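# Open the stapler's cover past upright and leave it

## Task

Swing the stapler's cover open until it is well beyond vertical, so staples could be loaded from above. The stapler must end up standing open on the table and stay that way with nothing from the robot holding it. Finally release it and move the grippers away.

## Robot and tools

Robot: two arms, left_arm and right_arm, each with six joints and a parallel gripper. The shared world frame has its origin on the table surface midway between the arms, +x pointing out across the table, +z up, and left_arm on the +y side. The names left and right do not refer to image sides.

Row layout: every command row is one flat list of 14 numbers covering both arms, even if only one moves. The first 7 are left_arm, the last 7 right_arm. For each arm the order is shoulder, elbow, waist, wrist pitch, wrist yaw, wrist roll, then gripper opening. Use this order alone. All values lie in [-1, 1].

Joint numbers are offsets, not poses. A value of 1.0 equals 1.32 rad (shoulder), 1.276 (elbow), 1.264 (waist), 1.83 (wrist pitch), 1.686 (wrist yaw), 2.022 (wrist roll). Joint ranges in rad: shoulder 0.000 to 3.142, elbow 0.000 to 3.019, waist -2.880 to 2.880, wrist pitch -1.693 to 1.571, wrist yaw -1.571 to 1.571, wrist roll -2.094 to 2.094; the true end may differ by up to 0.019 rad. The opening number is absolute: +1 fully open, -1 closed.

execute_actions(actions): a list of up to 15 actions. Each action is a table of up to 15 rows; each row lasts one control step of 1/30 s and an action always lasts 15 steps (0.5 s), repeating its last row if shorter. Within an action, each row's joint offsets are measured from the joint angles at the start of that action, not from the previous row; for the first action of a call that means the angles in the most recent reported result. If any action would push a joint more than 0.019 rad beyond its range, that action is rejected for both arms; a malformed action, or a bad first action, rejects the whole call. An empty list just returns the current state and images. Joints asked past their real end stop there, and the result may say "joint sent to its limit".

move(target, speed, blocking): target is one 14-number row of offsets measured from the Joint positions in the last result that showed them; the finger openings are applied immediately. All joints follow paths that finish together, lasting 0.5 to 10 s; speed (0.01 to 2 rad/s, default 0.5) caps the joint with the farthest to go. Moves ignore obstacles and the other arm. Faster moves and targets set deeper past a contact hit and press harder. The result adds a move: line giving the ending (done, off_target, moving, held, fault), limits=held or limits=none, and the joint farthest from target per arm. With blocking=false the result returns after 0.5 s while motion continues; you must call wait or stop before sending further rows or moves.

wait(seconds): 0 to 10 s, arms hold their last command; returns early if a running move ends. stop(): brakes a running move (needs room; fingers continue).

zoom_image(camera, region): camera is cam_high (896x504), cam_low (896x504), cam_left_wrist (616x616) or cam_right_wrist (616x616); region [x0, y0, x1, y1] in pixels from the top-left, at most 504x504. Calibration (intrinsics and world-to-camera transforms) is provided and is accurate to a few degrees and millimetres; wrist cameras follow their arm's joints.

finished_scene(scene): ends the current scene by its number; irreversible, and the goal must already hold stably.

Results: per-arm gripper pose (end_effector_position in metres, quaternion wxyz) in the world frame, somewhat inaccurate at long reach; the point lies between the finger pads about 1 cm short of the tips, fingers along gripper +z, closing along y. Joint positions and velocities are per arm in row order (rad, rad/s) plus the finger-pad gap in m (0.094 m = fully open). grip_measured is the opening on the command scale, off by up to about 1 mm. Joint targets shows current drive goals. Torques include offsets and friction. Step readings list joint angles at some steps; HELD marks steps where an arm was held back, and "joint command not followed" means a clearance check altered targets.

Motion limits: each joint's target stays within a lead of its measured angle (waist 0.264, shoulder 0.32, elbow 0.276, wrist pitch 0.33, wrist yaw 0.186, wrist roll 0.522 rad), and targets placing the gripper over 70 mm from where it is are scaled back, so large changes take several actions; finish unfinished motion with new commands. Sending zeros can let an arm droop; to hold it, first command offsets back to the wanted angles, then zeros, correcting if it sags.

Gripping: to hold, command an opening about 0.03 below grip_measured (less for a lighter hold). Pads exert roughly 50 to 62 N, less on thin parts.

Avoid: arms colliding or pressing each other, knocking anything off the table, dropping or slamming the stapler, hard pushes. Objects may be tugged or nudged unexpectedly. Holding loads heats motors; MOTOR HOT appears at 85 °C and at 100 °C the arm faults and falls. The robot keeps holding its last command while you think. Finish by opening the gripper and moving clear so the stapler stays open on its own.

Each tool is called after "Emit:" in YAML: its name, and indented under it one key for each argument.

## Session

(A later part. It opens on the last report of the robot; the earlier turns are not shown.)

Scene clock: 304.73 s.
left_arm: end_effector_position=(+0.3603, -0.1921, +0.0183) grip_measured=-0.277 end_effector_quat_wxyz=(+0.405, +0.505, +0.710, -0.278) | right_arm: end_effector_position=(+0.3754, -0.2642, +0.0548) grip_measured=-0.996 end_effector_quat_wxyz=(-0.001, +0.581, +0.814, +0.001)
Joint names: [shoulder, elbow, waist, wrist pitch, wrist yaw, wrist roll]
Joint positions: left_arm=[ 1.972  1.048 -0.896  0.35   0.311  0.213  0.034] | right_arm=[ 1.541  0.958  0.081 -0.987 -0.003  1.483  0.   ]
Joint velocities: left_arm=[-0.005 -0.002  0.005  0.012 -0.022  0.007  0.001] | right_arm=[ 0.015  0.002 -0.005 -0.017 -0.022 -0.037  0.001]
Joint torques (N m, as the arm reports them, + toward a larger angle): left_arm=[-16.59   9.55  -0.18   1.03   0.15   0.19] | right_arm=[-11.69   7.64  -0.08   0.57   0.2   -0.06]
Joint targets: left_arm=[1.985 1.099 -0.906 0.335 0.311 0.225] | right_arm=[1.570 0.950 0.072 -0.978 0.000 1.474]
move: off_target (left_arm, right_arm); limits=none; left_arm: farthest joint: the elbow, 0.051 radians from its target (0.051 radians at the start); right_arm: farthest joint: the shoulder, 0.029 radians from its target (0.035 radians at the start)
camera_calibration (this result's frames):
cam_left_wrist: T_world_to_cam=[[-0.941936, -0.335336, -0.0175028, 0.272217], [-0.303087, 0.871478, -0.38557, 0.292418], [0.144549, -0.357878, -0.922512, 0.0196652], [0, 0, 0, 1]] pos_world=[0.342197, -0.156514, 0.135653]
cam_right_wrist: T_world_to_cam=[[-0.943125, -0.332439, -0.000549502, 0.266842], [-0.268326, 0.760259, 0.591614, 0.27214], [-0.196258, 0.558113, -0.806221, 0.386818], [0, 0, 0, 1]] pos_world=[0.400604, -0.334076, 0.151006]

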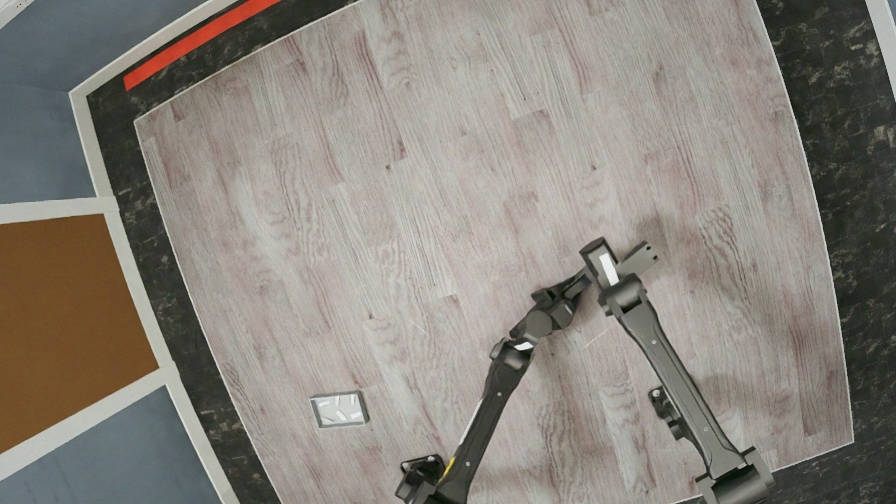

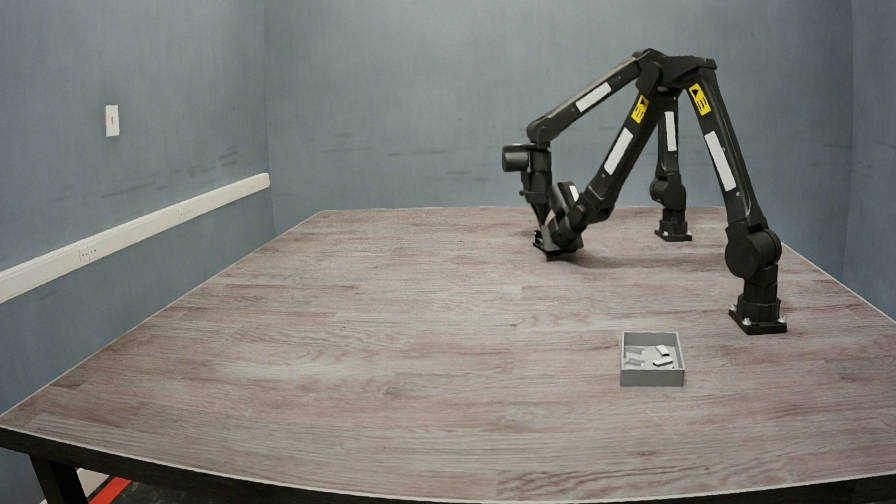

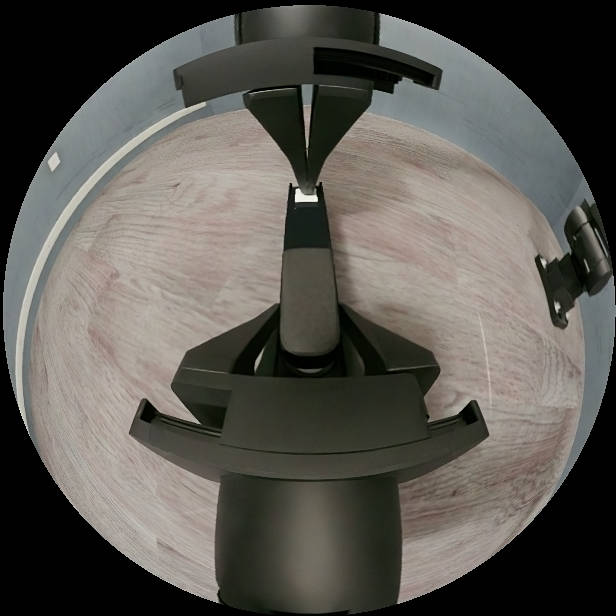

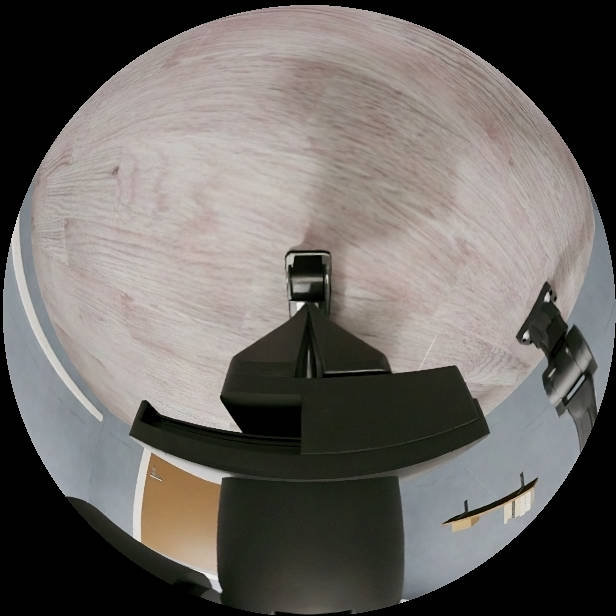

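Emit:
move:
  target: [0.0095, 0.04, -0.0079, -0.0082, 0.0, 0.0059, -0.295, 0.0265, -0.0109, -0.0071, 0.0111, 0.0018, -0.0045, -1.0]
  speed: 0.04

Emit:
zoom_image:
  camera: "cam_left_wrist"
  region: [260, 130, 350, 230]

Scene clock: 308.53 s.
left_arm: end_effector_position=(+0.3603, -0.1921, +0.0183) grip_measured=-0.277 end_effector_quat_wxyz=(+0.405, +0.505, +0.710, -0.278) | right_arm: end_effector_position=(+0.3756, -0.2641, +0.0524) grip_measured=-0.996 end_effector_quat_wxyz=(+0.000, +0.581, +0.814, +0.003)
Joint names: [shoulder, elbow, waist, wrist pitch, wrist yaw, wrist roll]
Joint positions: left_arm=[ 1.972  1.048 -0.896  0.35   0.311  0.213  0.034] | right_arm=[ 1.543  0.953  0.081 -0.976 -0.003  1.483  0.   ]
Joint velocities: left_arm=[-0.005 -0.007  0.005  0.012 -0.022  0.022  0.   ] | right_arm=[-0.015  0.012  0.015 -0.017 -0.022 -0.066 -0.   ]
Joint torques (N m, as the arm reports them, + toward a larger angle): left_arm=[-16.6    9.56  -0.16   0.96   0.17   0.18] | right_arm=[-11.63   7.52  -0.14   0.6    0.19  -0.06]
Joint targets: left_arm=[1.985 1.099 -0.906 0.335 0.312 0.225] | right_arm=[1.576 0.944 0.072 -0.966 0.000 1.475]
move: off_target (left_arm, right_arm); limits=none; left_arm: farthest joint: the elbow, 0.051 radians from its target (0.051 radians at the start); right_arm: farthest joint: the shoulder, 0.033 radians from its target (0.035 radians at the start)
camera_calibration (this result's frames):
cam_left_wrist: T_world_to_cam=[[-0.941936, -0.335336, -0.0175028, 0.272217], [-0.303087, 0.871478, -0.38557, 0.292418], [0.144549, -0.357878, -0.922512, 0.0196652], [0, 0, 0, 1]] pos_world=[0.342197, -0.156514, 0.135653]
cam_right_wrist: T_world_to_cam=[[-0.943116, -0.332437, -0.0043468, 0.267167], [-0.270516, 0.759716, 0.591314, 0.274272], [-0.193272, 0.558854, -0.806429, 0.383966], [0, 0, 0, 1]] pos_world=[0.400374, -0.334133, 0.148622]

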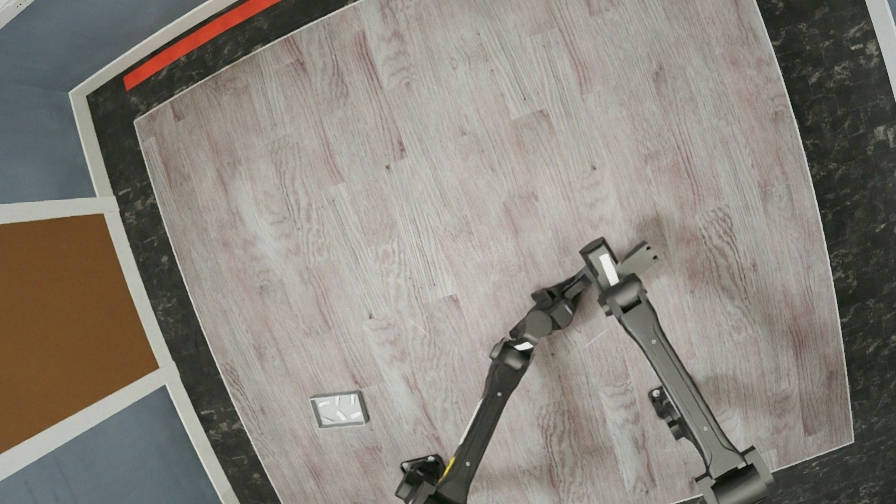

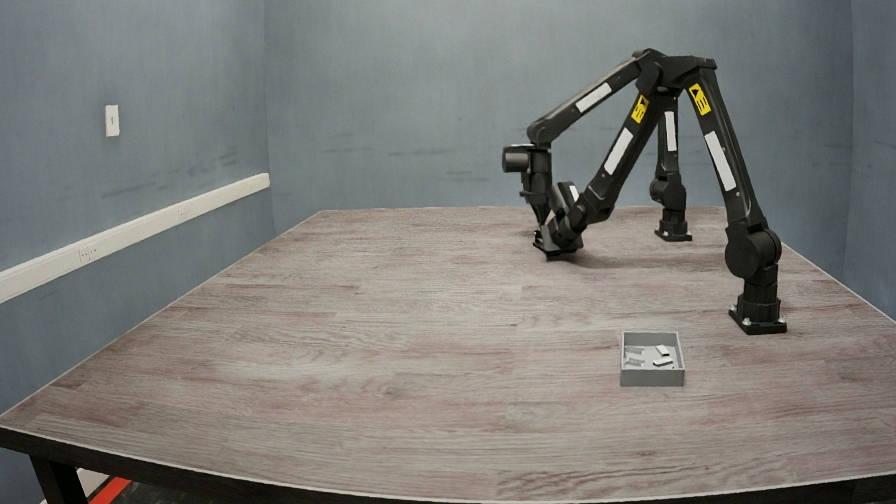

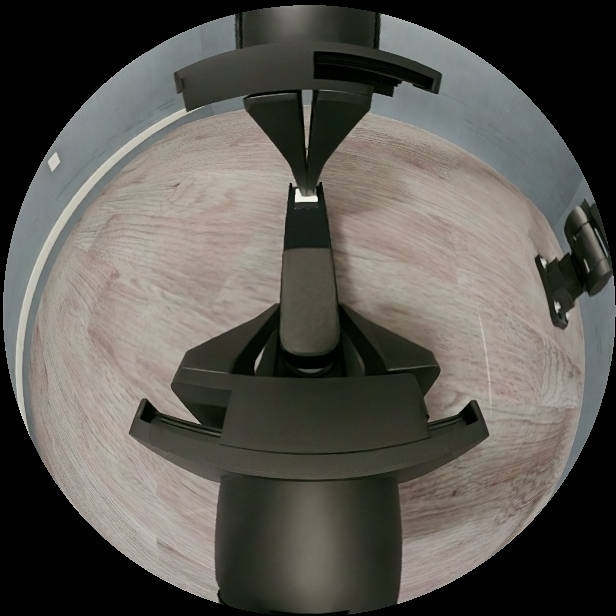

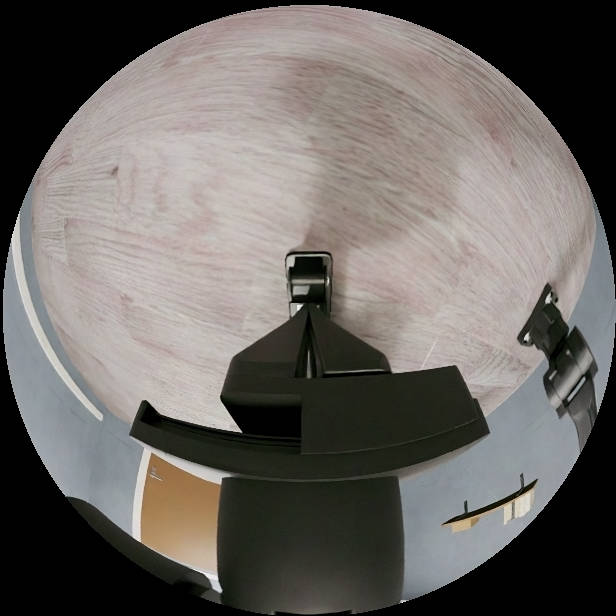

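Region (260, 130, 350, 230) of cam_left_wrist's 616x616 image, scaled by 5.040, with more detail than that image has; it fills the left 454 columns of this view, and the rest is white.

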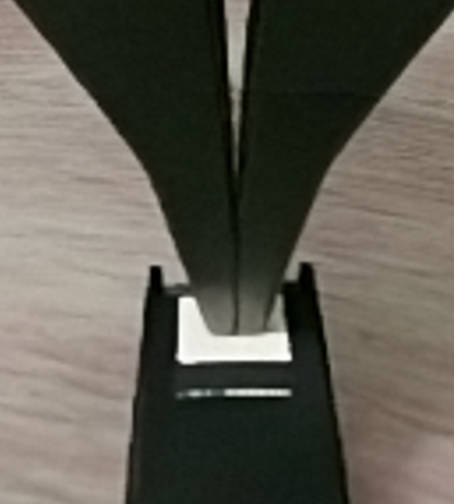

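Emit:
move:
  target: [0.0095, 0.04, -0.0079, -0.0082, 0.0, 0.0059, -0.295, 0.0356, -0.018, -0.0071, 0.0055, 0.0018, -0.0045, -1.0]
  speed: 0.04

Emit:
zoom_image:
  camera: "cam_left_wrist"
  region: [260, 130, 350, 230]

Scene clock: 314.90 s.
left_arm: end_effector_position=(+0.3603, -0.1921, +0.0183) grip_measured=-0.277 end_effector_quat_wxyz=(+0.405, +0.505, +0.710, -0.278) | right_arm: end_effector_position=(+0.3753, -0.2642, +0.0520) grip_measured=-0.996 end_effector_quat_wxyz=(+0.000, +0.581, +0.814, +0.003)
Joint names: [shoulder, elbow, waist, wrist pitch, wrist yaw, wrist roll]
Joint positions: left_arm=[ 1.972  1.048 -0.896  0.35   0.311  0.213  0.034] | right_arm=[ 1.543  0.951  0.081 -0.974 -0.003  1.483  0.   ]
Joint velocities: left_arm=[-0.015  0.007 -0.005 -0.007 -0.051  0.007  0.   ] | right_arm=[-0.005 -0.002 -0.005 -0.002  0.007 -0.022 -0.001]
Joint torques (N m, as the arm reports them, + toward a larger angle): left_arm=[-16.65   9.56  -0.12   0.99   0.14   0.19] | right_arm=[-10.09   6.39  -0.09   0.58   0.2   -0.06]
Joint targets: left_arm=[1.985 1.099 -0.906 0.335 0.311 0.225] | right_arm=[1.590 0.930 0.072 -0.965 0.000 1.474]
move: off_target (left_arm, right_arm); limits=none; left_arm: farthest joint: the elbow, 0.051 radians from its target (0.051 radians at the start); right_arm: farthest joint: the shoulder, 0.047 radians from its target (0.047 radians at the start)
camera_calibration (this result's frames):
cam_left_wrist: T_world_to_cam=[[-0.941936, -0.335336, -0.0175028, 0.272217], [-0.303087, 0.871478, -0.38557, 0.292418], [0.144549, -0.357878, -0.922512, 0.0196652], [0, 0, 0, 1]] pos_world=[0.342197, -0.156514, 0.135653]
cam_right_wrist: T_world_to_cam=[[-0.942989, -0.332796, -0.0043477, 0.26678], [-0.270807, 0.759614, 0.591313, 0.274549], [-0.193484, 0.558779, -0.80643, 0.38372], [0, 0, 0, 1]] pos_world=[0.400164, -0.334183, 0.148259]

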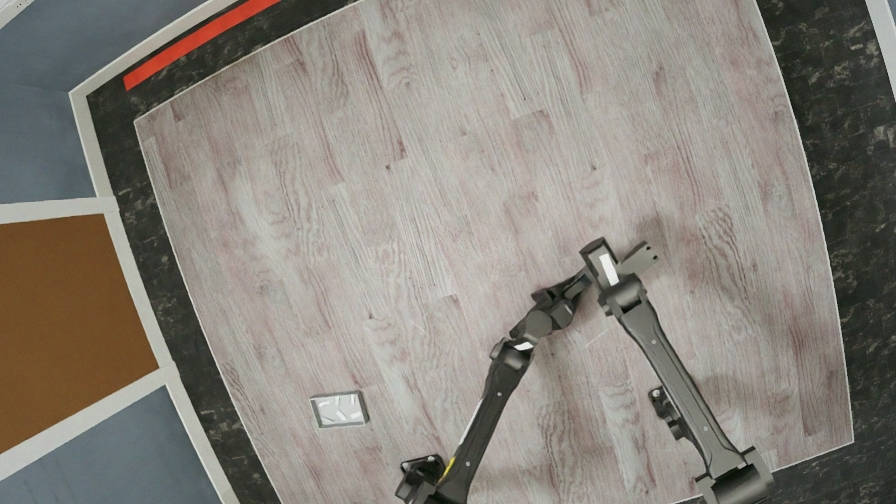

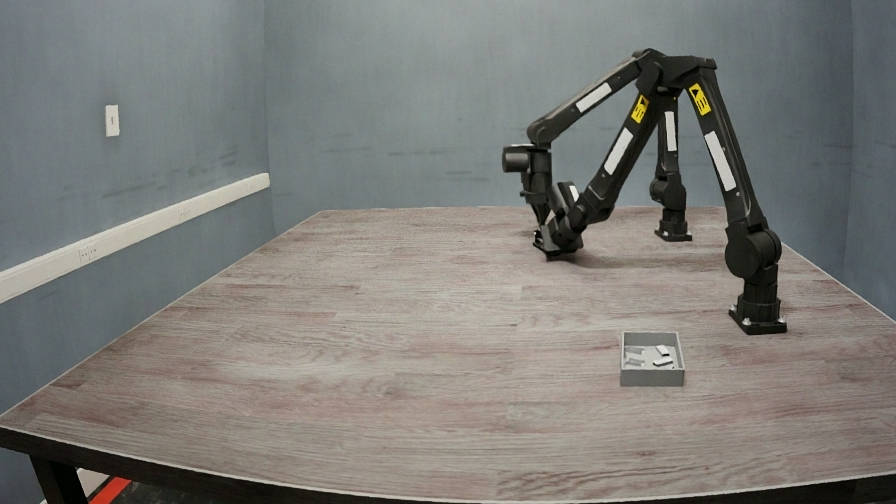

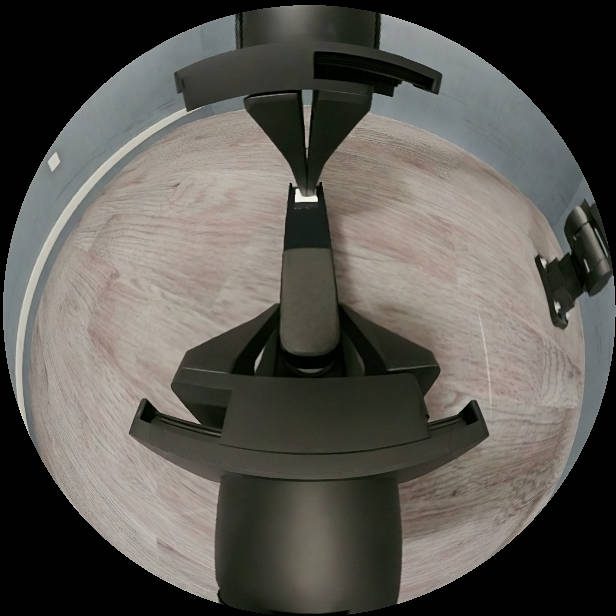

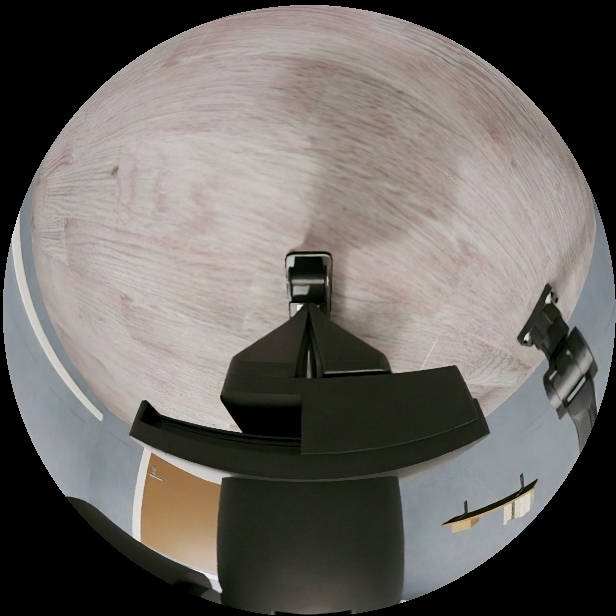

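Region (260, 130, 350, 230) of cam_left_wrist's 616x616 image, scaled by 5.040, with more detail than that image has; it fills the left 454 columns of this view, and the rest is white.

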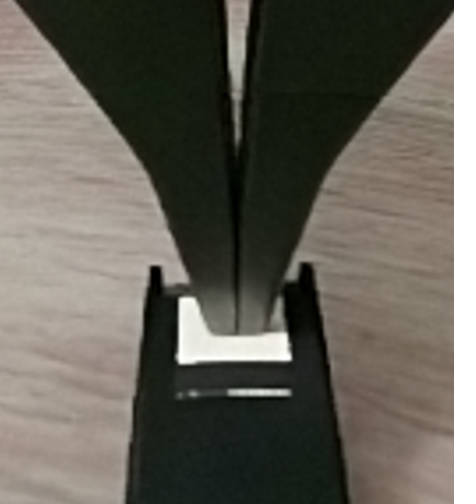

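Emit:
move:
  target: [0.0095, 0.04, -0.0079, -0.0082, 0.0, 0.0059, -0.295, 0.0356, -0.0165, 0.024, 0.0049, 0.0018, -0.0045, -1.0]
  speed: 0.03

Emit:
zoom_image:
  camera: "cam_left_wrist"
  region: [260, 130, 350, 230]

Scene clock: 323.67 s.
left_arm: end_effector_position=(+0.3603, -0.1921, +0.0183) grip_measured=-0.277 end_effector_quat_wxyz=(+0.405, +0.505, +0.710, -0.278) | right_arm: end_effector_position=(+0.3743, -0.2601, +0.0520) grip_measured=-0.996 end_effector_quat_wxyz=(+0.003, +0.576, +0.818, +0.001)
Joint names: [shoulder, elbow, waist, wrist pitch, wrist yaw, wrist roll]
Joint positions: left_arm=[ 1.972  1.048 -0.896  0.35   0.311  0.213  0.034] | right_arm=[ 1.543  0.951  0.094 -0.974  0.003  1.483  0.   ]
Joint velocities: left_arm=[-0.005  0.012 -0.005 -0.012 -0.022  0.037 -0.   ] | right_arm=[ 0.015  0.022 -0.024 -0.007  0.051  0.007 -0.   ]
Joint torques (N m, as the arm reports them, + toward a larger angle): left_arm=[-16.54   9.59  -0.27   1.03   0.15   0.19] | right_arm=[-10.13   6.44   2.11   0.57  -0.05  -0.06]
Joint targets: left_arm=[1.985 1.099 -0.906 0.335 0.311 0.225] | right_arm=[1.590 0.930 0.112 -0.965 0.000 1.474]
move: off_target (left_arm, right_arm); limits=none; left_arm: farthest joint: the elbow, 0.051 radians from its target (0.051 radians at the start); right_arm: farthest joint: the shoulder, 0.047 radians from its target (0.047 radians at the start)
camera_calibration (this result's frames):
cam_left_wrist: T_world_to_cam=[[-0.941936, -0.335336, -0.0175028, 0.272217], [-0.303087, 0.871478, -0.38557, 0.292418], [0.144549, -0.357878, -0.922512, 0.0196652], [0, 0, 0, 1]] pos_world=[0.342197, -0.156514, 0.135653]
cam_right_wrist: T_world_to_cam=[[-0.938465, -0.345354, -0.00379766, 0.26217], [-0.281759, 0.759199, 0.58671, 0.275431], [-0.19974, 0.551677, -0.809788, 0.381931], [0, 0, 0, 1]] pos_world=[0.39993, -0.329268, 0.148681]

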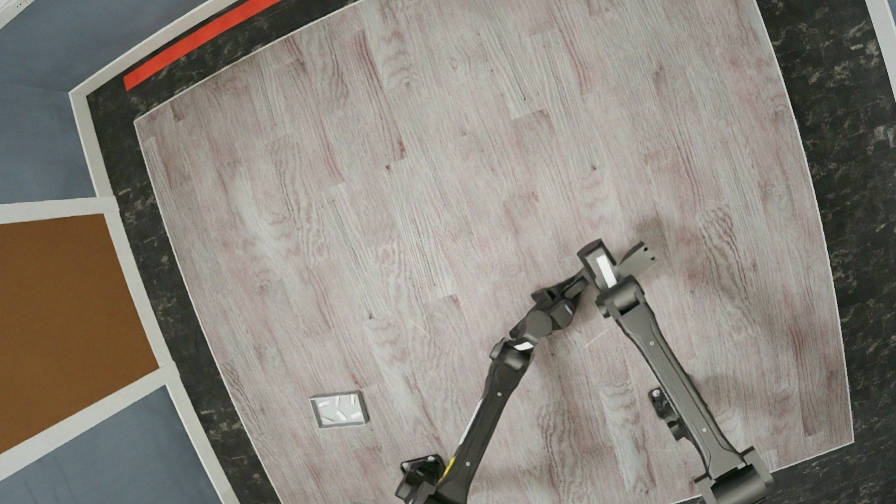

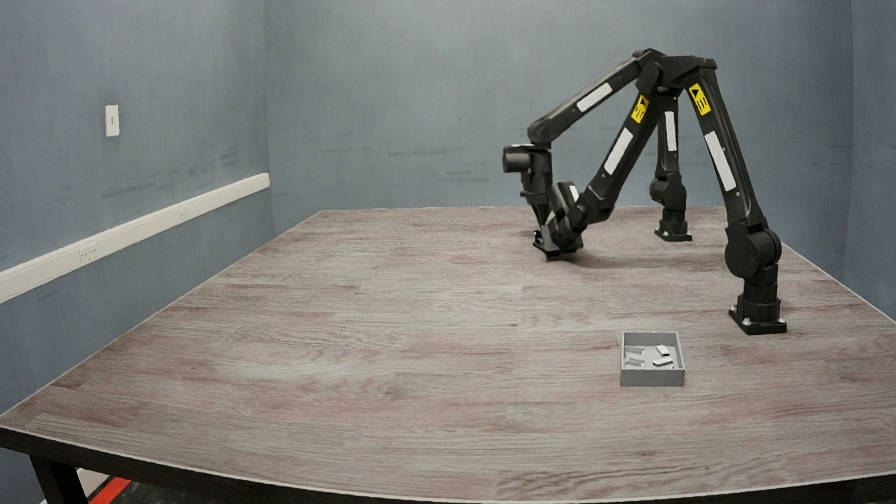

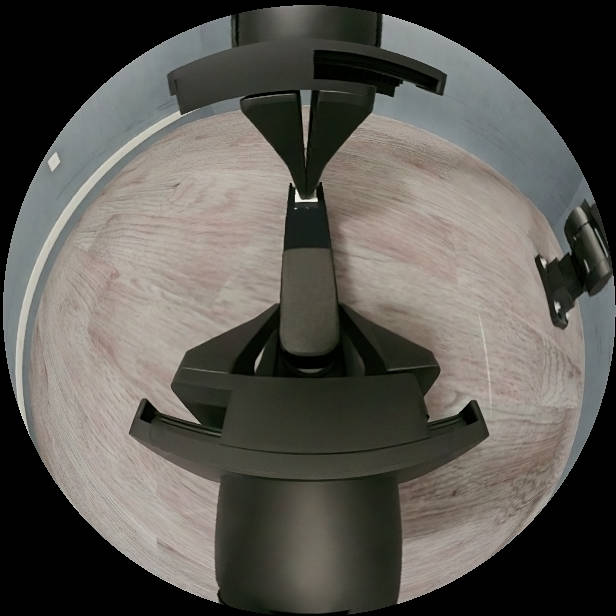

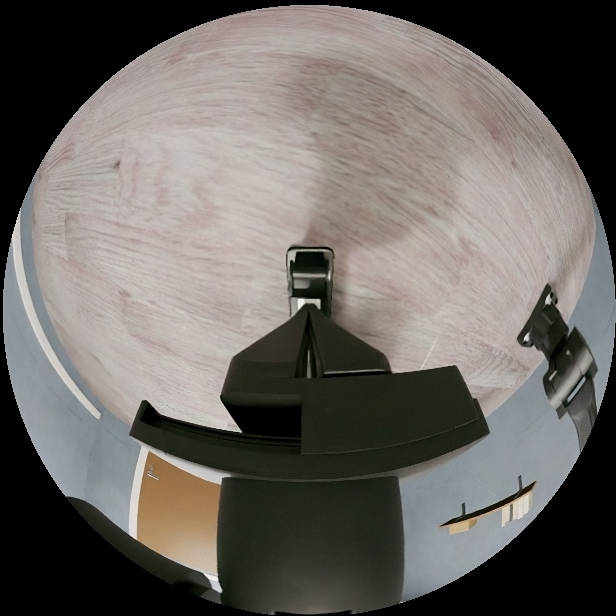

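Region (260, 130, 350, 230) of cam_left_wrist's 616x616 image, scaled by 5.040, with more detail than that image has; it fills the left 454 columns of this view, and the rest is white.

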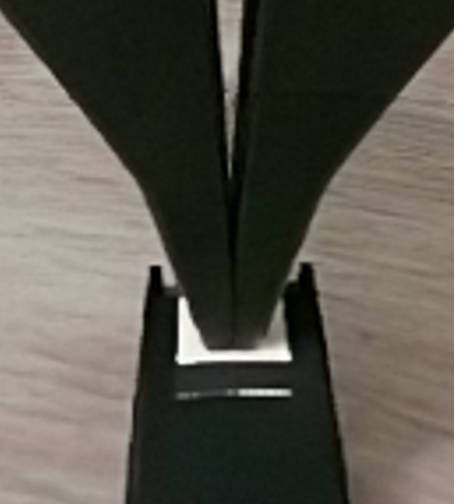

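Emit:
move:
  target: [0.0095, 0.04, -0.0079, -0.0082, 0.0, 0.0059, -0.295, -0.0129, 0.0674, 0.0, -0.0361, 0.0, 0.0, -1.0]
  speed: 0.15

Scene clock: 353.90 s.
left_arm: end_effector_position=(+0.3603, -0.1921, +0.0183) grip_measured=-0.277 end_effector_quat_wxyz=(+0.405, +0.505, +0.710, -0.278) | right_arm: end_effector_position=(+0.3815, -0.2583, +0.0681) grip_measured=-0.996 end_effector_quat_wxyz=(+0.000, +0.575, +0.818, -0.002)
Joint names: [shoulder, elbow, waist, wrist pitch, wrist yaw, wrist roll]
Joint positions: left_arm=[ 1.972  1.048 -0.896  0.35   0.311  0.213  0.034] | right_arm=[ 1.541  0.999  0.094 -1.032  0.003  1.483  0.   ]
Joint velocities: left_arm=[-0.005 -0.007 -0.005  0.007  0.022  0.007 -0.002] | right_arm=[-0.005 -0.007 -0.024 -0.007 -0.007 -0.066 -0.   ]
Joint torques (N m, as the arm reports them, + toward a larger angle): left_arm=[-16.38   9.52  -0.21   0.97   0.15   0.18] | right_arm=[-15.69  11.92   0.62  -0.07   0.05   0.03]
Joint targets: left_arm=[1.985 1.099 -0.906 0.335 0.311 0.225] | right_arm=[1.526 1.037 0.094 -1.040 0.003 1.483]
move: off_target (left_arm, right_arm); limits=none; left_arm: farthest joint: the elbow, 0.051 radians from its target (0.051 radians at the start); right_arm: farthest joint: the elbow, 0.038 radians from its target (0.086 radians at the start)
camera_calibration (this result's frames):
cam_left_wrist: T_world_to_cam=[[-0.941936, -0.335336, -0.0175028, 0.272217], [-0.303087, 0.871478, -0.38557, 0.292418], [0.144549, -0.357878, -0.922512, 0.0196652], [0, 0, 0, 1]] pos_world=[0.342197, -0.156514, 0.135653]
cam_right_wrist: T_world_to_cam=[[-0.938462, -0.345353, 0.00459251, 0.269002], [-0.277051, 0.760664, 0.587055, 0.265197], [-0.206235, 0.549656, -0.809534, 0.39733], [0, 0, 0, 1]] pos_world=[0.407864, -0.32722, 0.164732]

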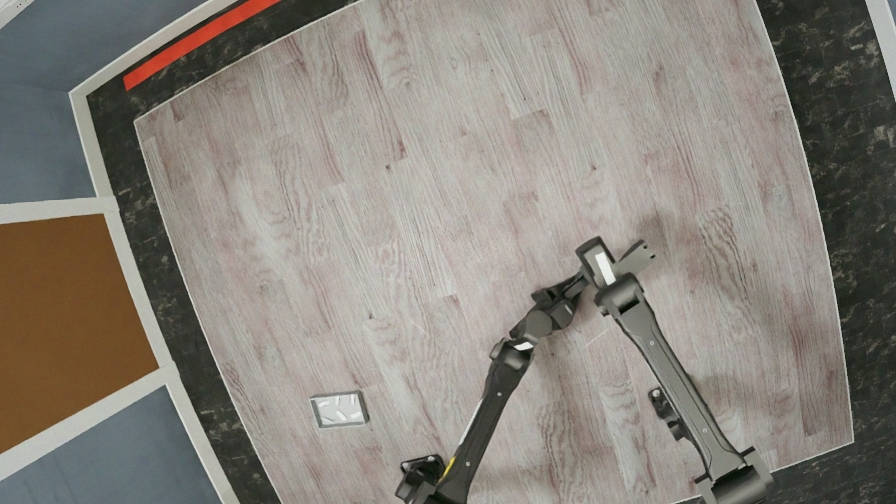

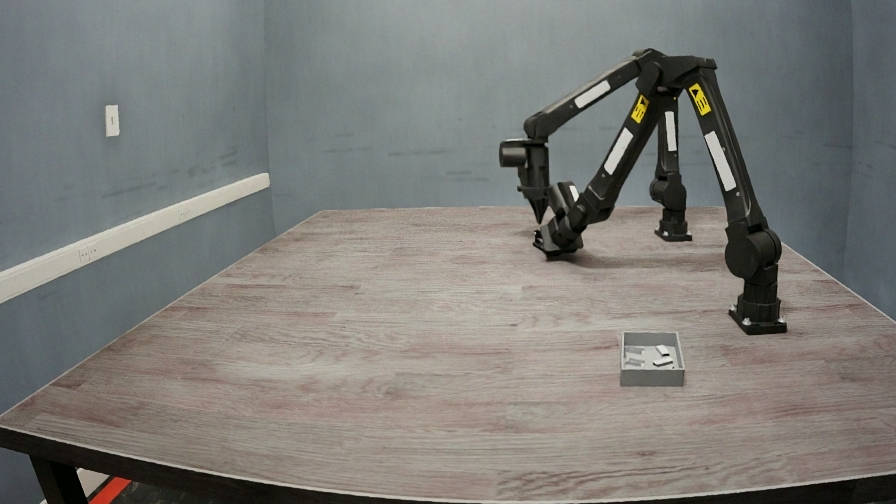

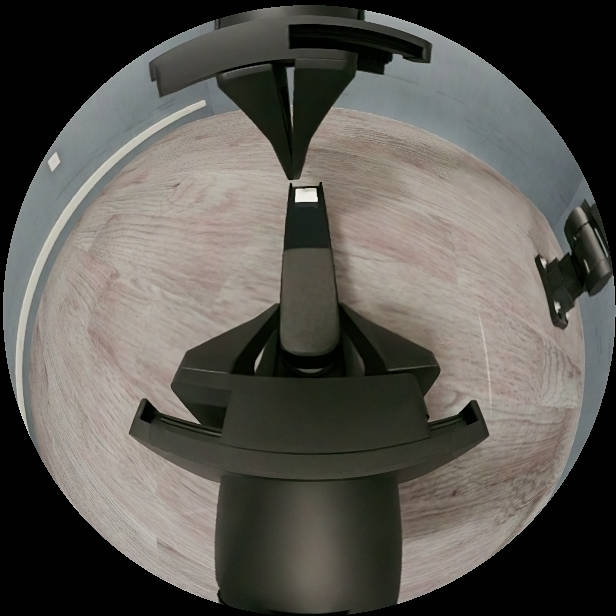

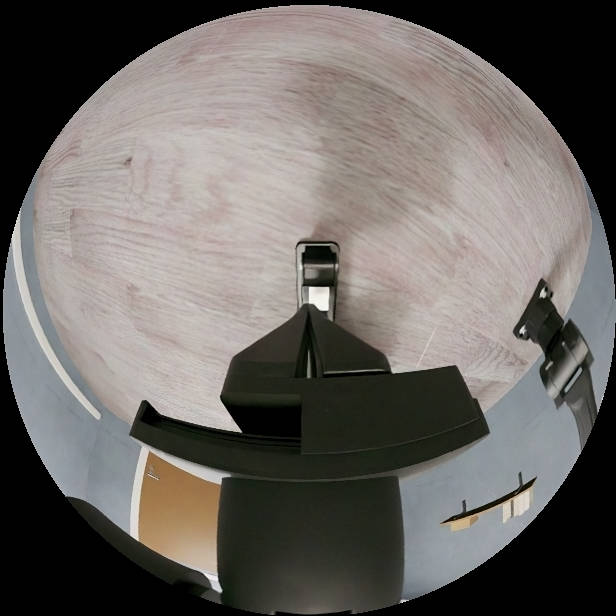

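Emit:
execute_actions:
  actions: []

Scene clock: 361.87 s.
left_arm: end_effector_position=(+0.3603, -0.1921, +0.0183) grip_measured=-0.277 end_effector_quat_wxyz=(+0.405, +0.505, +0.710, -0.278) | right_arm: end_effector_position=(+0.3815, -0.2583, +0.0681) grip_measured=-0.996 end_effector_quat_wxyz=(+0.000, +0.575, +0.818, -0.002)
Joint names: [shoulder, elbow, waist, wrist pitch, wrist yaw, wrist roll]
Joint positions: left_arm=[ 1.972  1.048 -0.896  0.35   0.311  0.213  0.034] | right_arm=[ 1.541  0.999  0.094 -1.032  0.003  1.483  0.   ]
Joint velocities: left_arm=[-0.005  0.017 -0.005  0.012  0.007 -0.022 -0.001] | right_arm=[-0.015 -0.002 -0.005  0.012 -0.007 -0.095 -0.   ]
Joint torques (N m, as the arm reports them, + toward a larger angle): left_arm=[-16.67   9.59  -0.36   0.93   0.15   0.18] | right_arm=[-15.84  11.81   0.6   -0.08   0.05   0.04]
Joint targets: left_arm=[1.985 1.099 -0.906 0.335 0.311 0.225] | right_arm=[1.526 1.037 0.094 -1.040 0.003 1.483]
camera_calibration (this result's frames):
cam_left_wrist: T_world_to_cam=[[-0.941936, -0.335336, -0.0175028, 0.272217], [-0.303087, 0.871478, -0.38557, 0.292418], [0.144549, -0.357878, -0.922512, 0.0196652], [0, 0, 0, 1]] pos_world=[0.342197, -0.156514, 0.135653]
cam_right_wrist: T_world_to_cam=[[-0.938462, -0.345353, 0.00459251, 0.269002], [-0.277051, 0.760664, 0.587055, 0.265197], [-0.206235, 0.549656, -0.809534, 0.39733], [0, 0, 0, 1]] pos_world=[0.407864, -0.32722, 0.164732]

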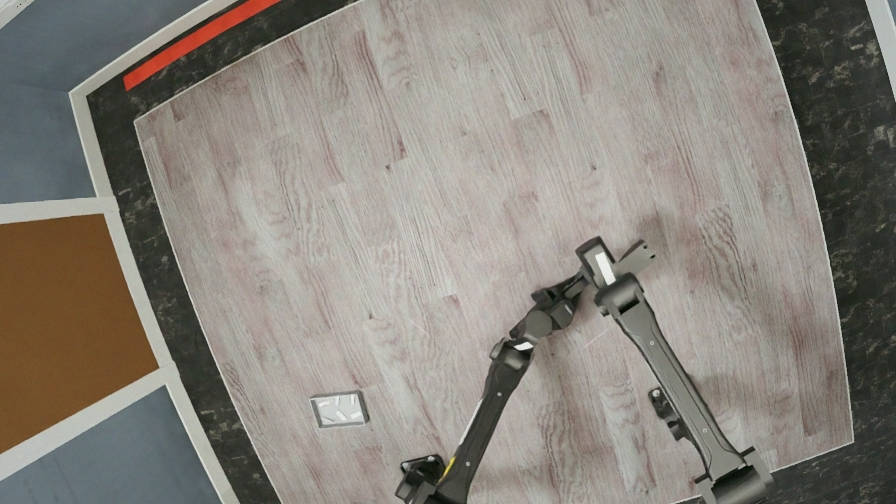

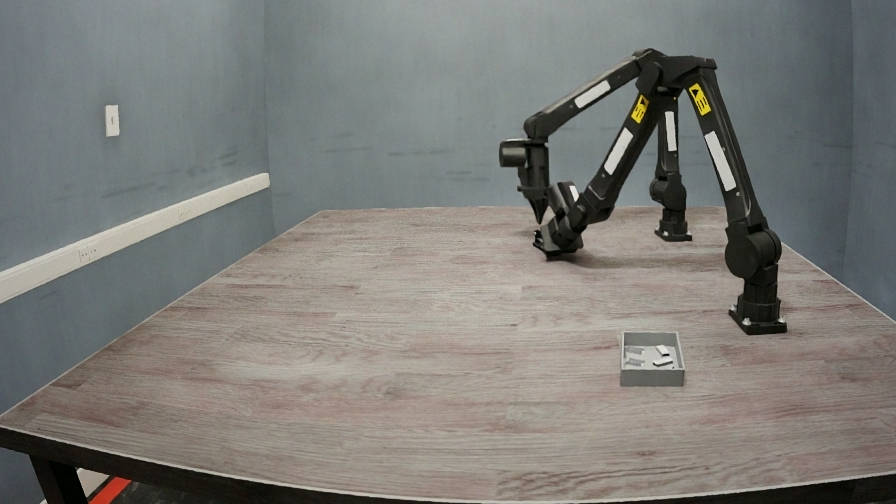

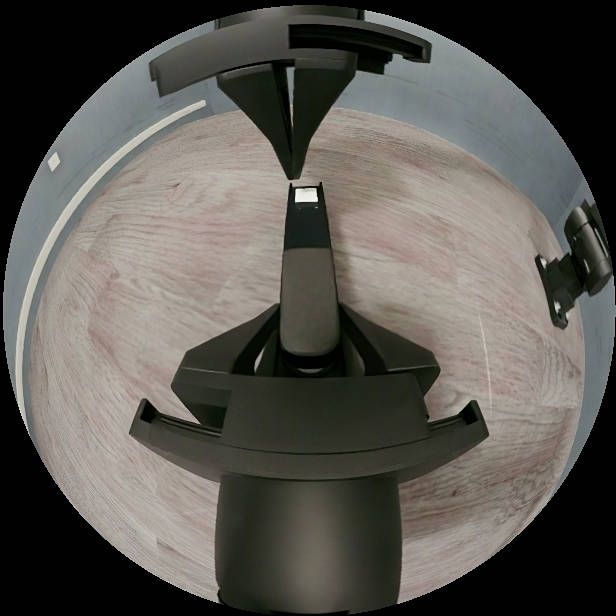

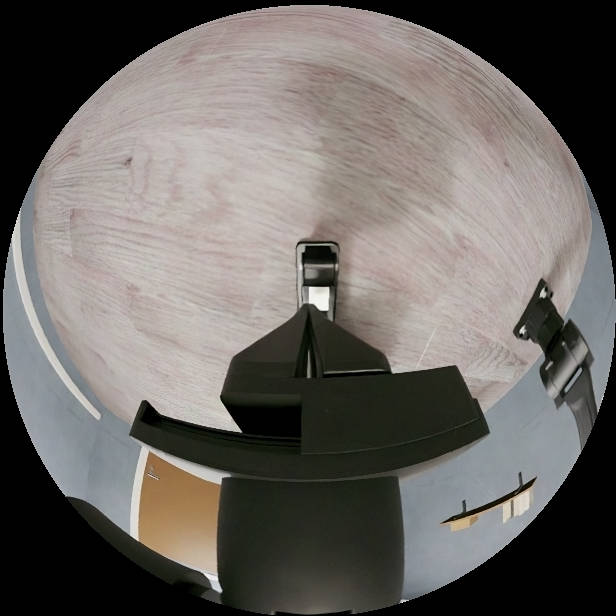

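Emit:
zoom_image:
  camera: "cam_left_wrist"
  region: [200, 150, 420, 390]

Emit:
zoom_image:
  camera: "cam_right_wrist"
  region: [240, 210, 400, 340]

Region (200, 150, 420, 390) of cam_left_wrist's 616x616 image, scaled by 2.100, with more detail than that image has; it fills the left 462 columns of this view, and the rest is white.

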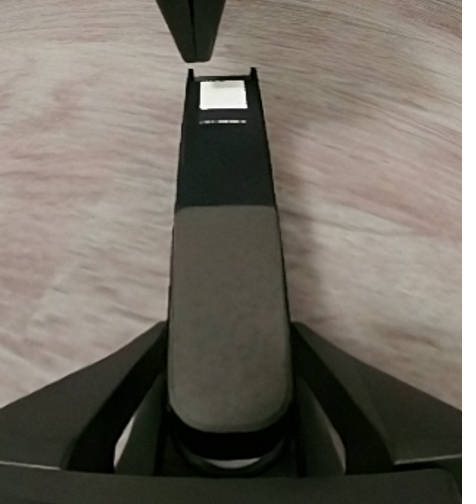

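Region (240, 210, 400, 340) of cam_right_wrist's 616x616 image, scaled by 3.150, with more detail than that image has; it fills the top 410 rows of this view, and the rest is white.

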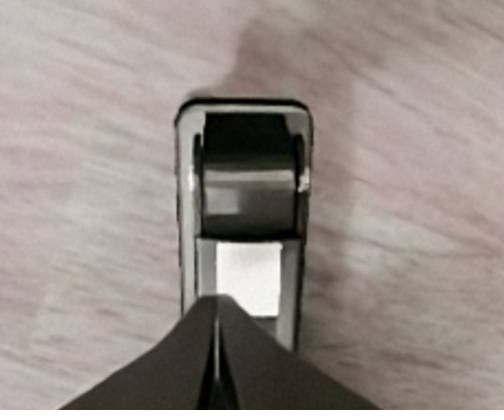

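Emit:
move:
  target: [0.0098,0.04,-0.0079,-0.0082,0.0,0.0059,-0.295,-0.0144,-0.0133,-0.0562,-0.035,-0.2378,-0.0386,0.1]
  speed: 0.5

Scene clock: 412.70 s.
left_arm: end_effector_position=(+0.3603, -0.1921, +0.0183) grip_measured=-0.277 end_effector_quat_wxyz=(+0.405, +0.505, +0.710, -0.278) | right_arm: end_effector_position=(+0.3572, -0.2211, +0.0787) grip_measured=+0.099 end_effector_quat_wxyz=(-0.165, +0.567, +0.799, +0.111)
Joint names: [shoulder, elbow, waist, wrist pitch, wrist yaw, wrist roll]
Joint positions: left_arm=[ 1.972  1.048 -0.896  0.35   0.311  0.213  0.034] | right_arm=[ 1.541  0.989  0.031 -1.089 -0.395  1.414  0.052]
Joint velocities: left_arm=[-0.005 -0.012  0.005  0.017  0.037 -0.022 -0.   ] | right_arm=[ 0.015  0.007  0.015 -0.012  0.051 -0.022  0.   ]
Joint torques (N m, as the arm reports them, + toward a larger angle): left_arm=[-16.42   9.55  -0.24   1.     0.15   0.18] | right_arm=[-15.97   7.68   0.01  -0.19  -0.4   -0.04]
Joint targets: left_arm=[1.985 1.099 -0.906 0.335 0.311 0.225] | right_arm=[1.522 0.982 0.023 -1.097 -0.398 1.405]
move: off_target (left_arm); limits=none; left_arm: farthest joint: the elbow, 0.051 radians from its target (0.051 radians at the start); right_arm: farthest joint: the shoulder, 0.019 radians from its target (0.019 radians at the start)
camera_calibration (this result's frames):
cam_left_wrist: T_world_to_cam=[[-0.941936, -0.335336, -0.0175028, 0.272217], [-0.303087, 0.871478, -0.38557, 0.292418], [0.144549, -0.357878, -0.922512, 0.0196652], [0, 0, 0, 1]] pos_world=[0.342197, -0.156514, 0.135653]
cam_right_wrist: T_world_to_cam=[[-0.940791, -0.338923, 0.00658772, 0.261181], [-0.168956, 0.485663, 0.857663, 0.103268], [-0.293881, 0.805768, -0.514171, 0.445127], [0, 0, 0, 1]] pos_world=[0.393979, -0.320302, 0.138582]

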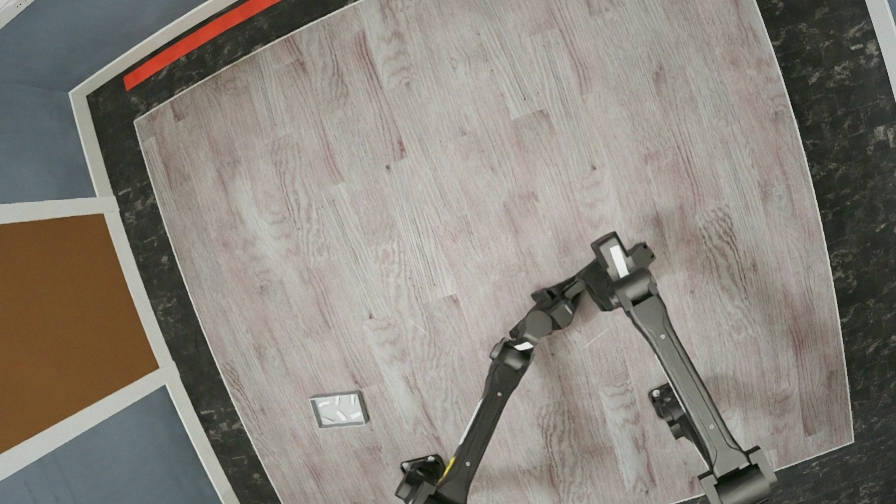

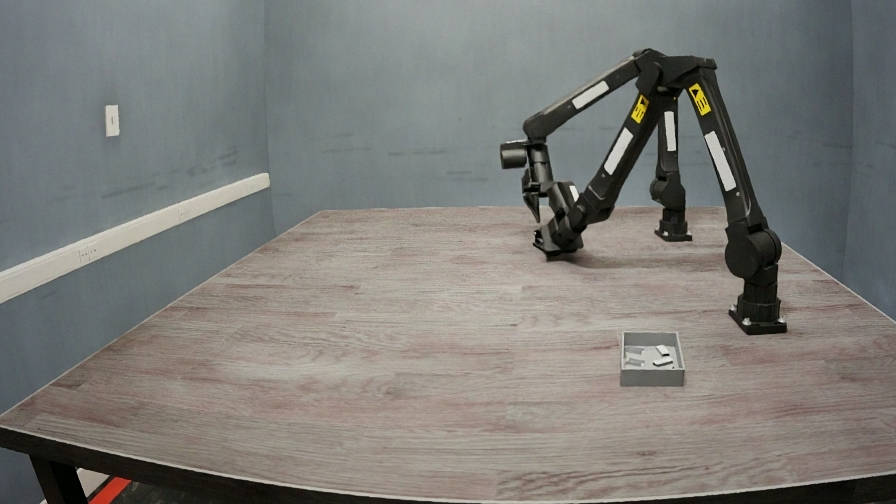

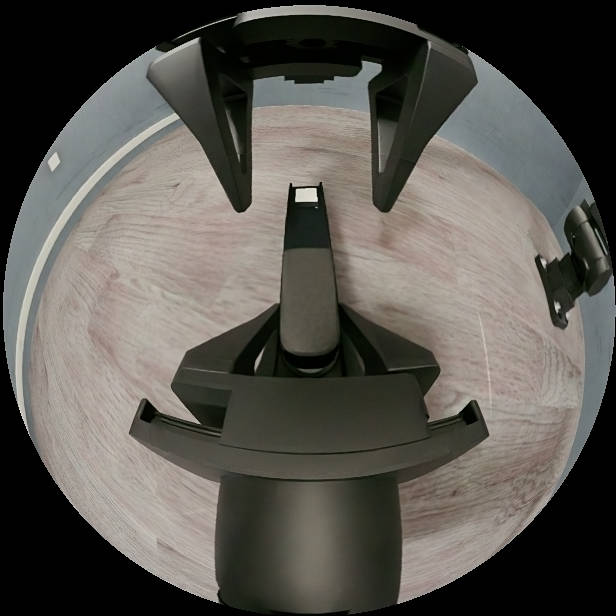

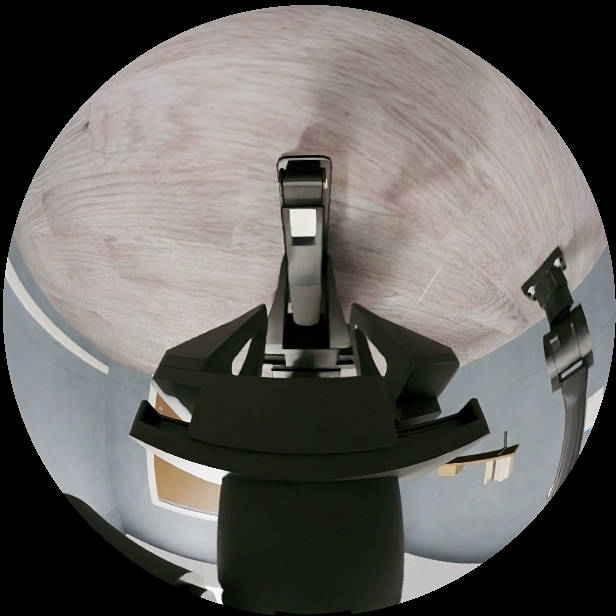

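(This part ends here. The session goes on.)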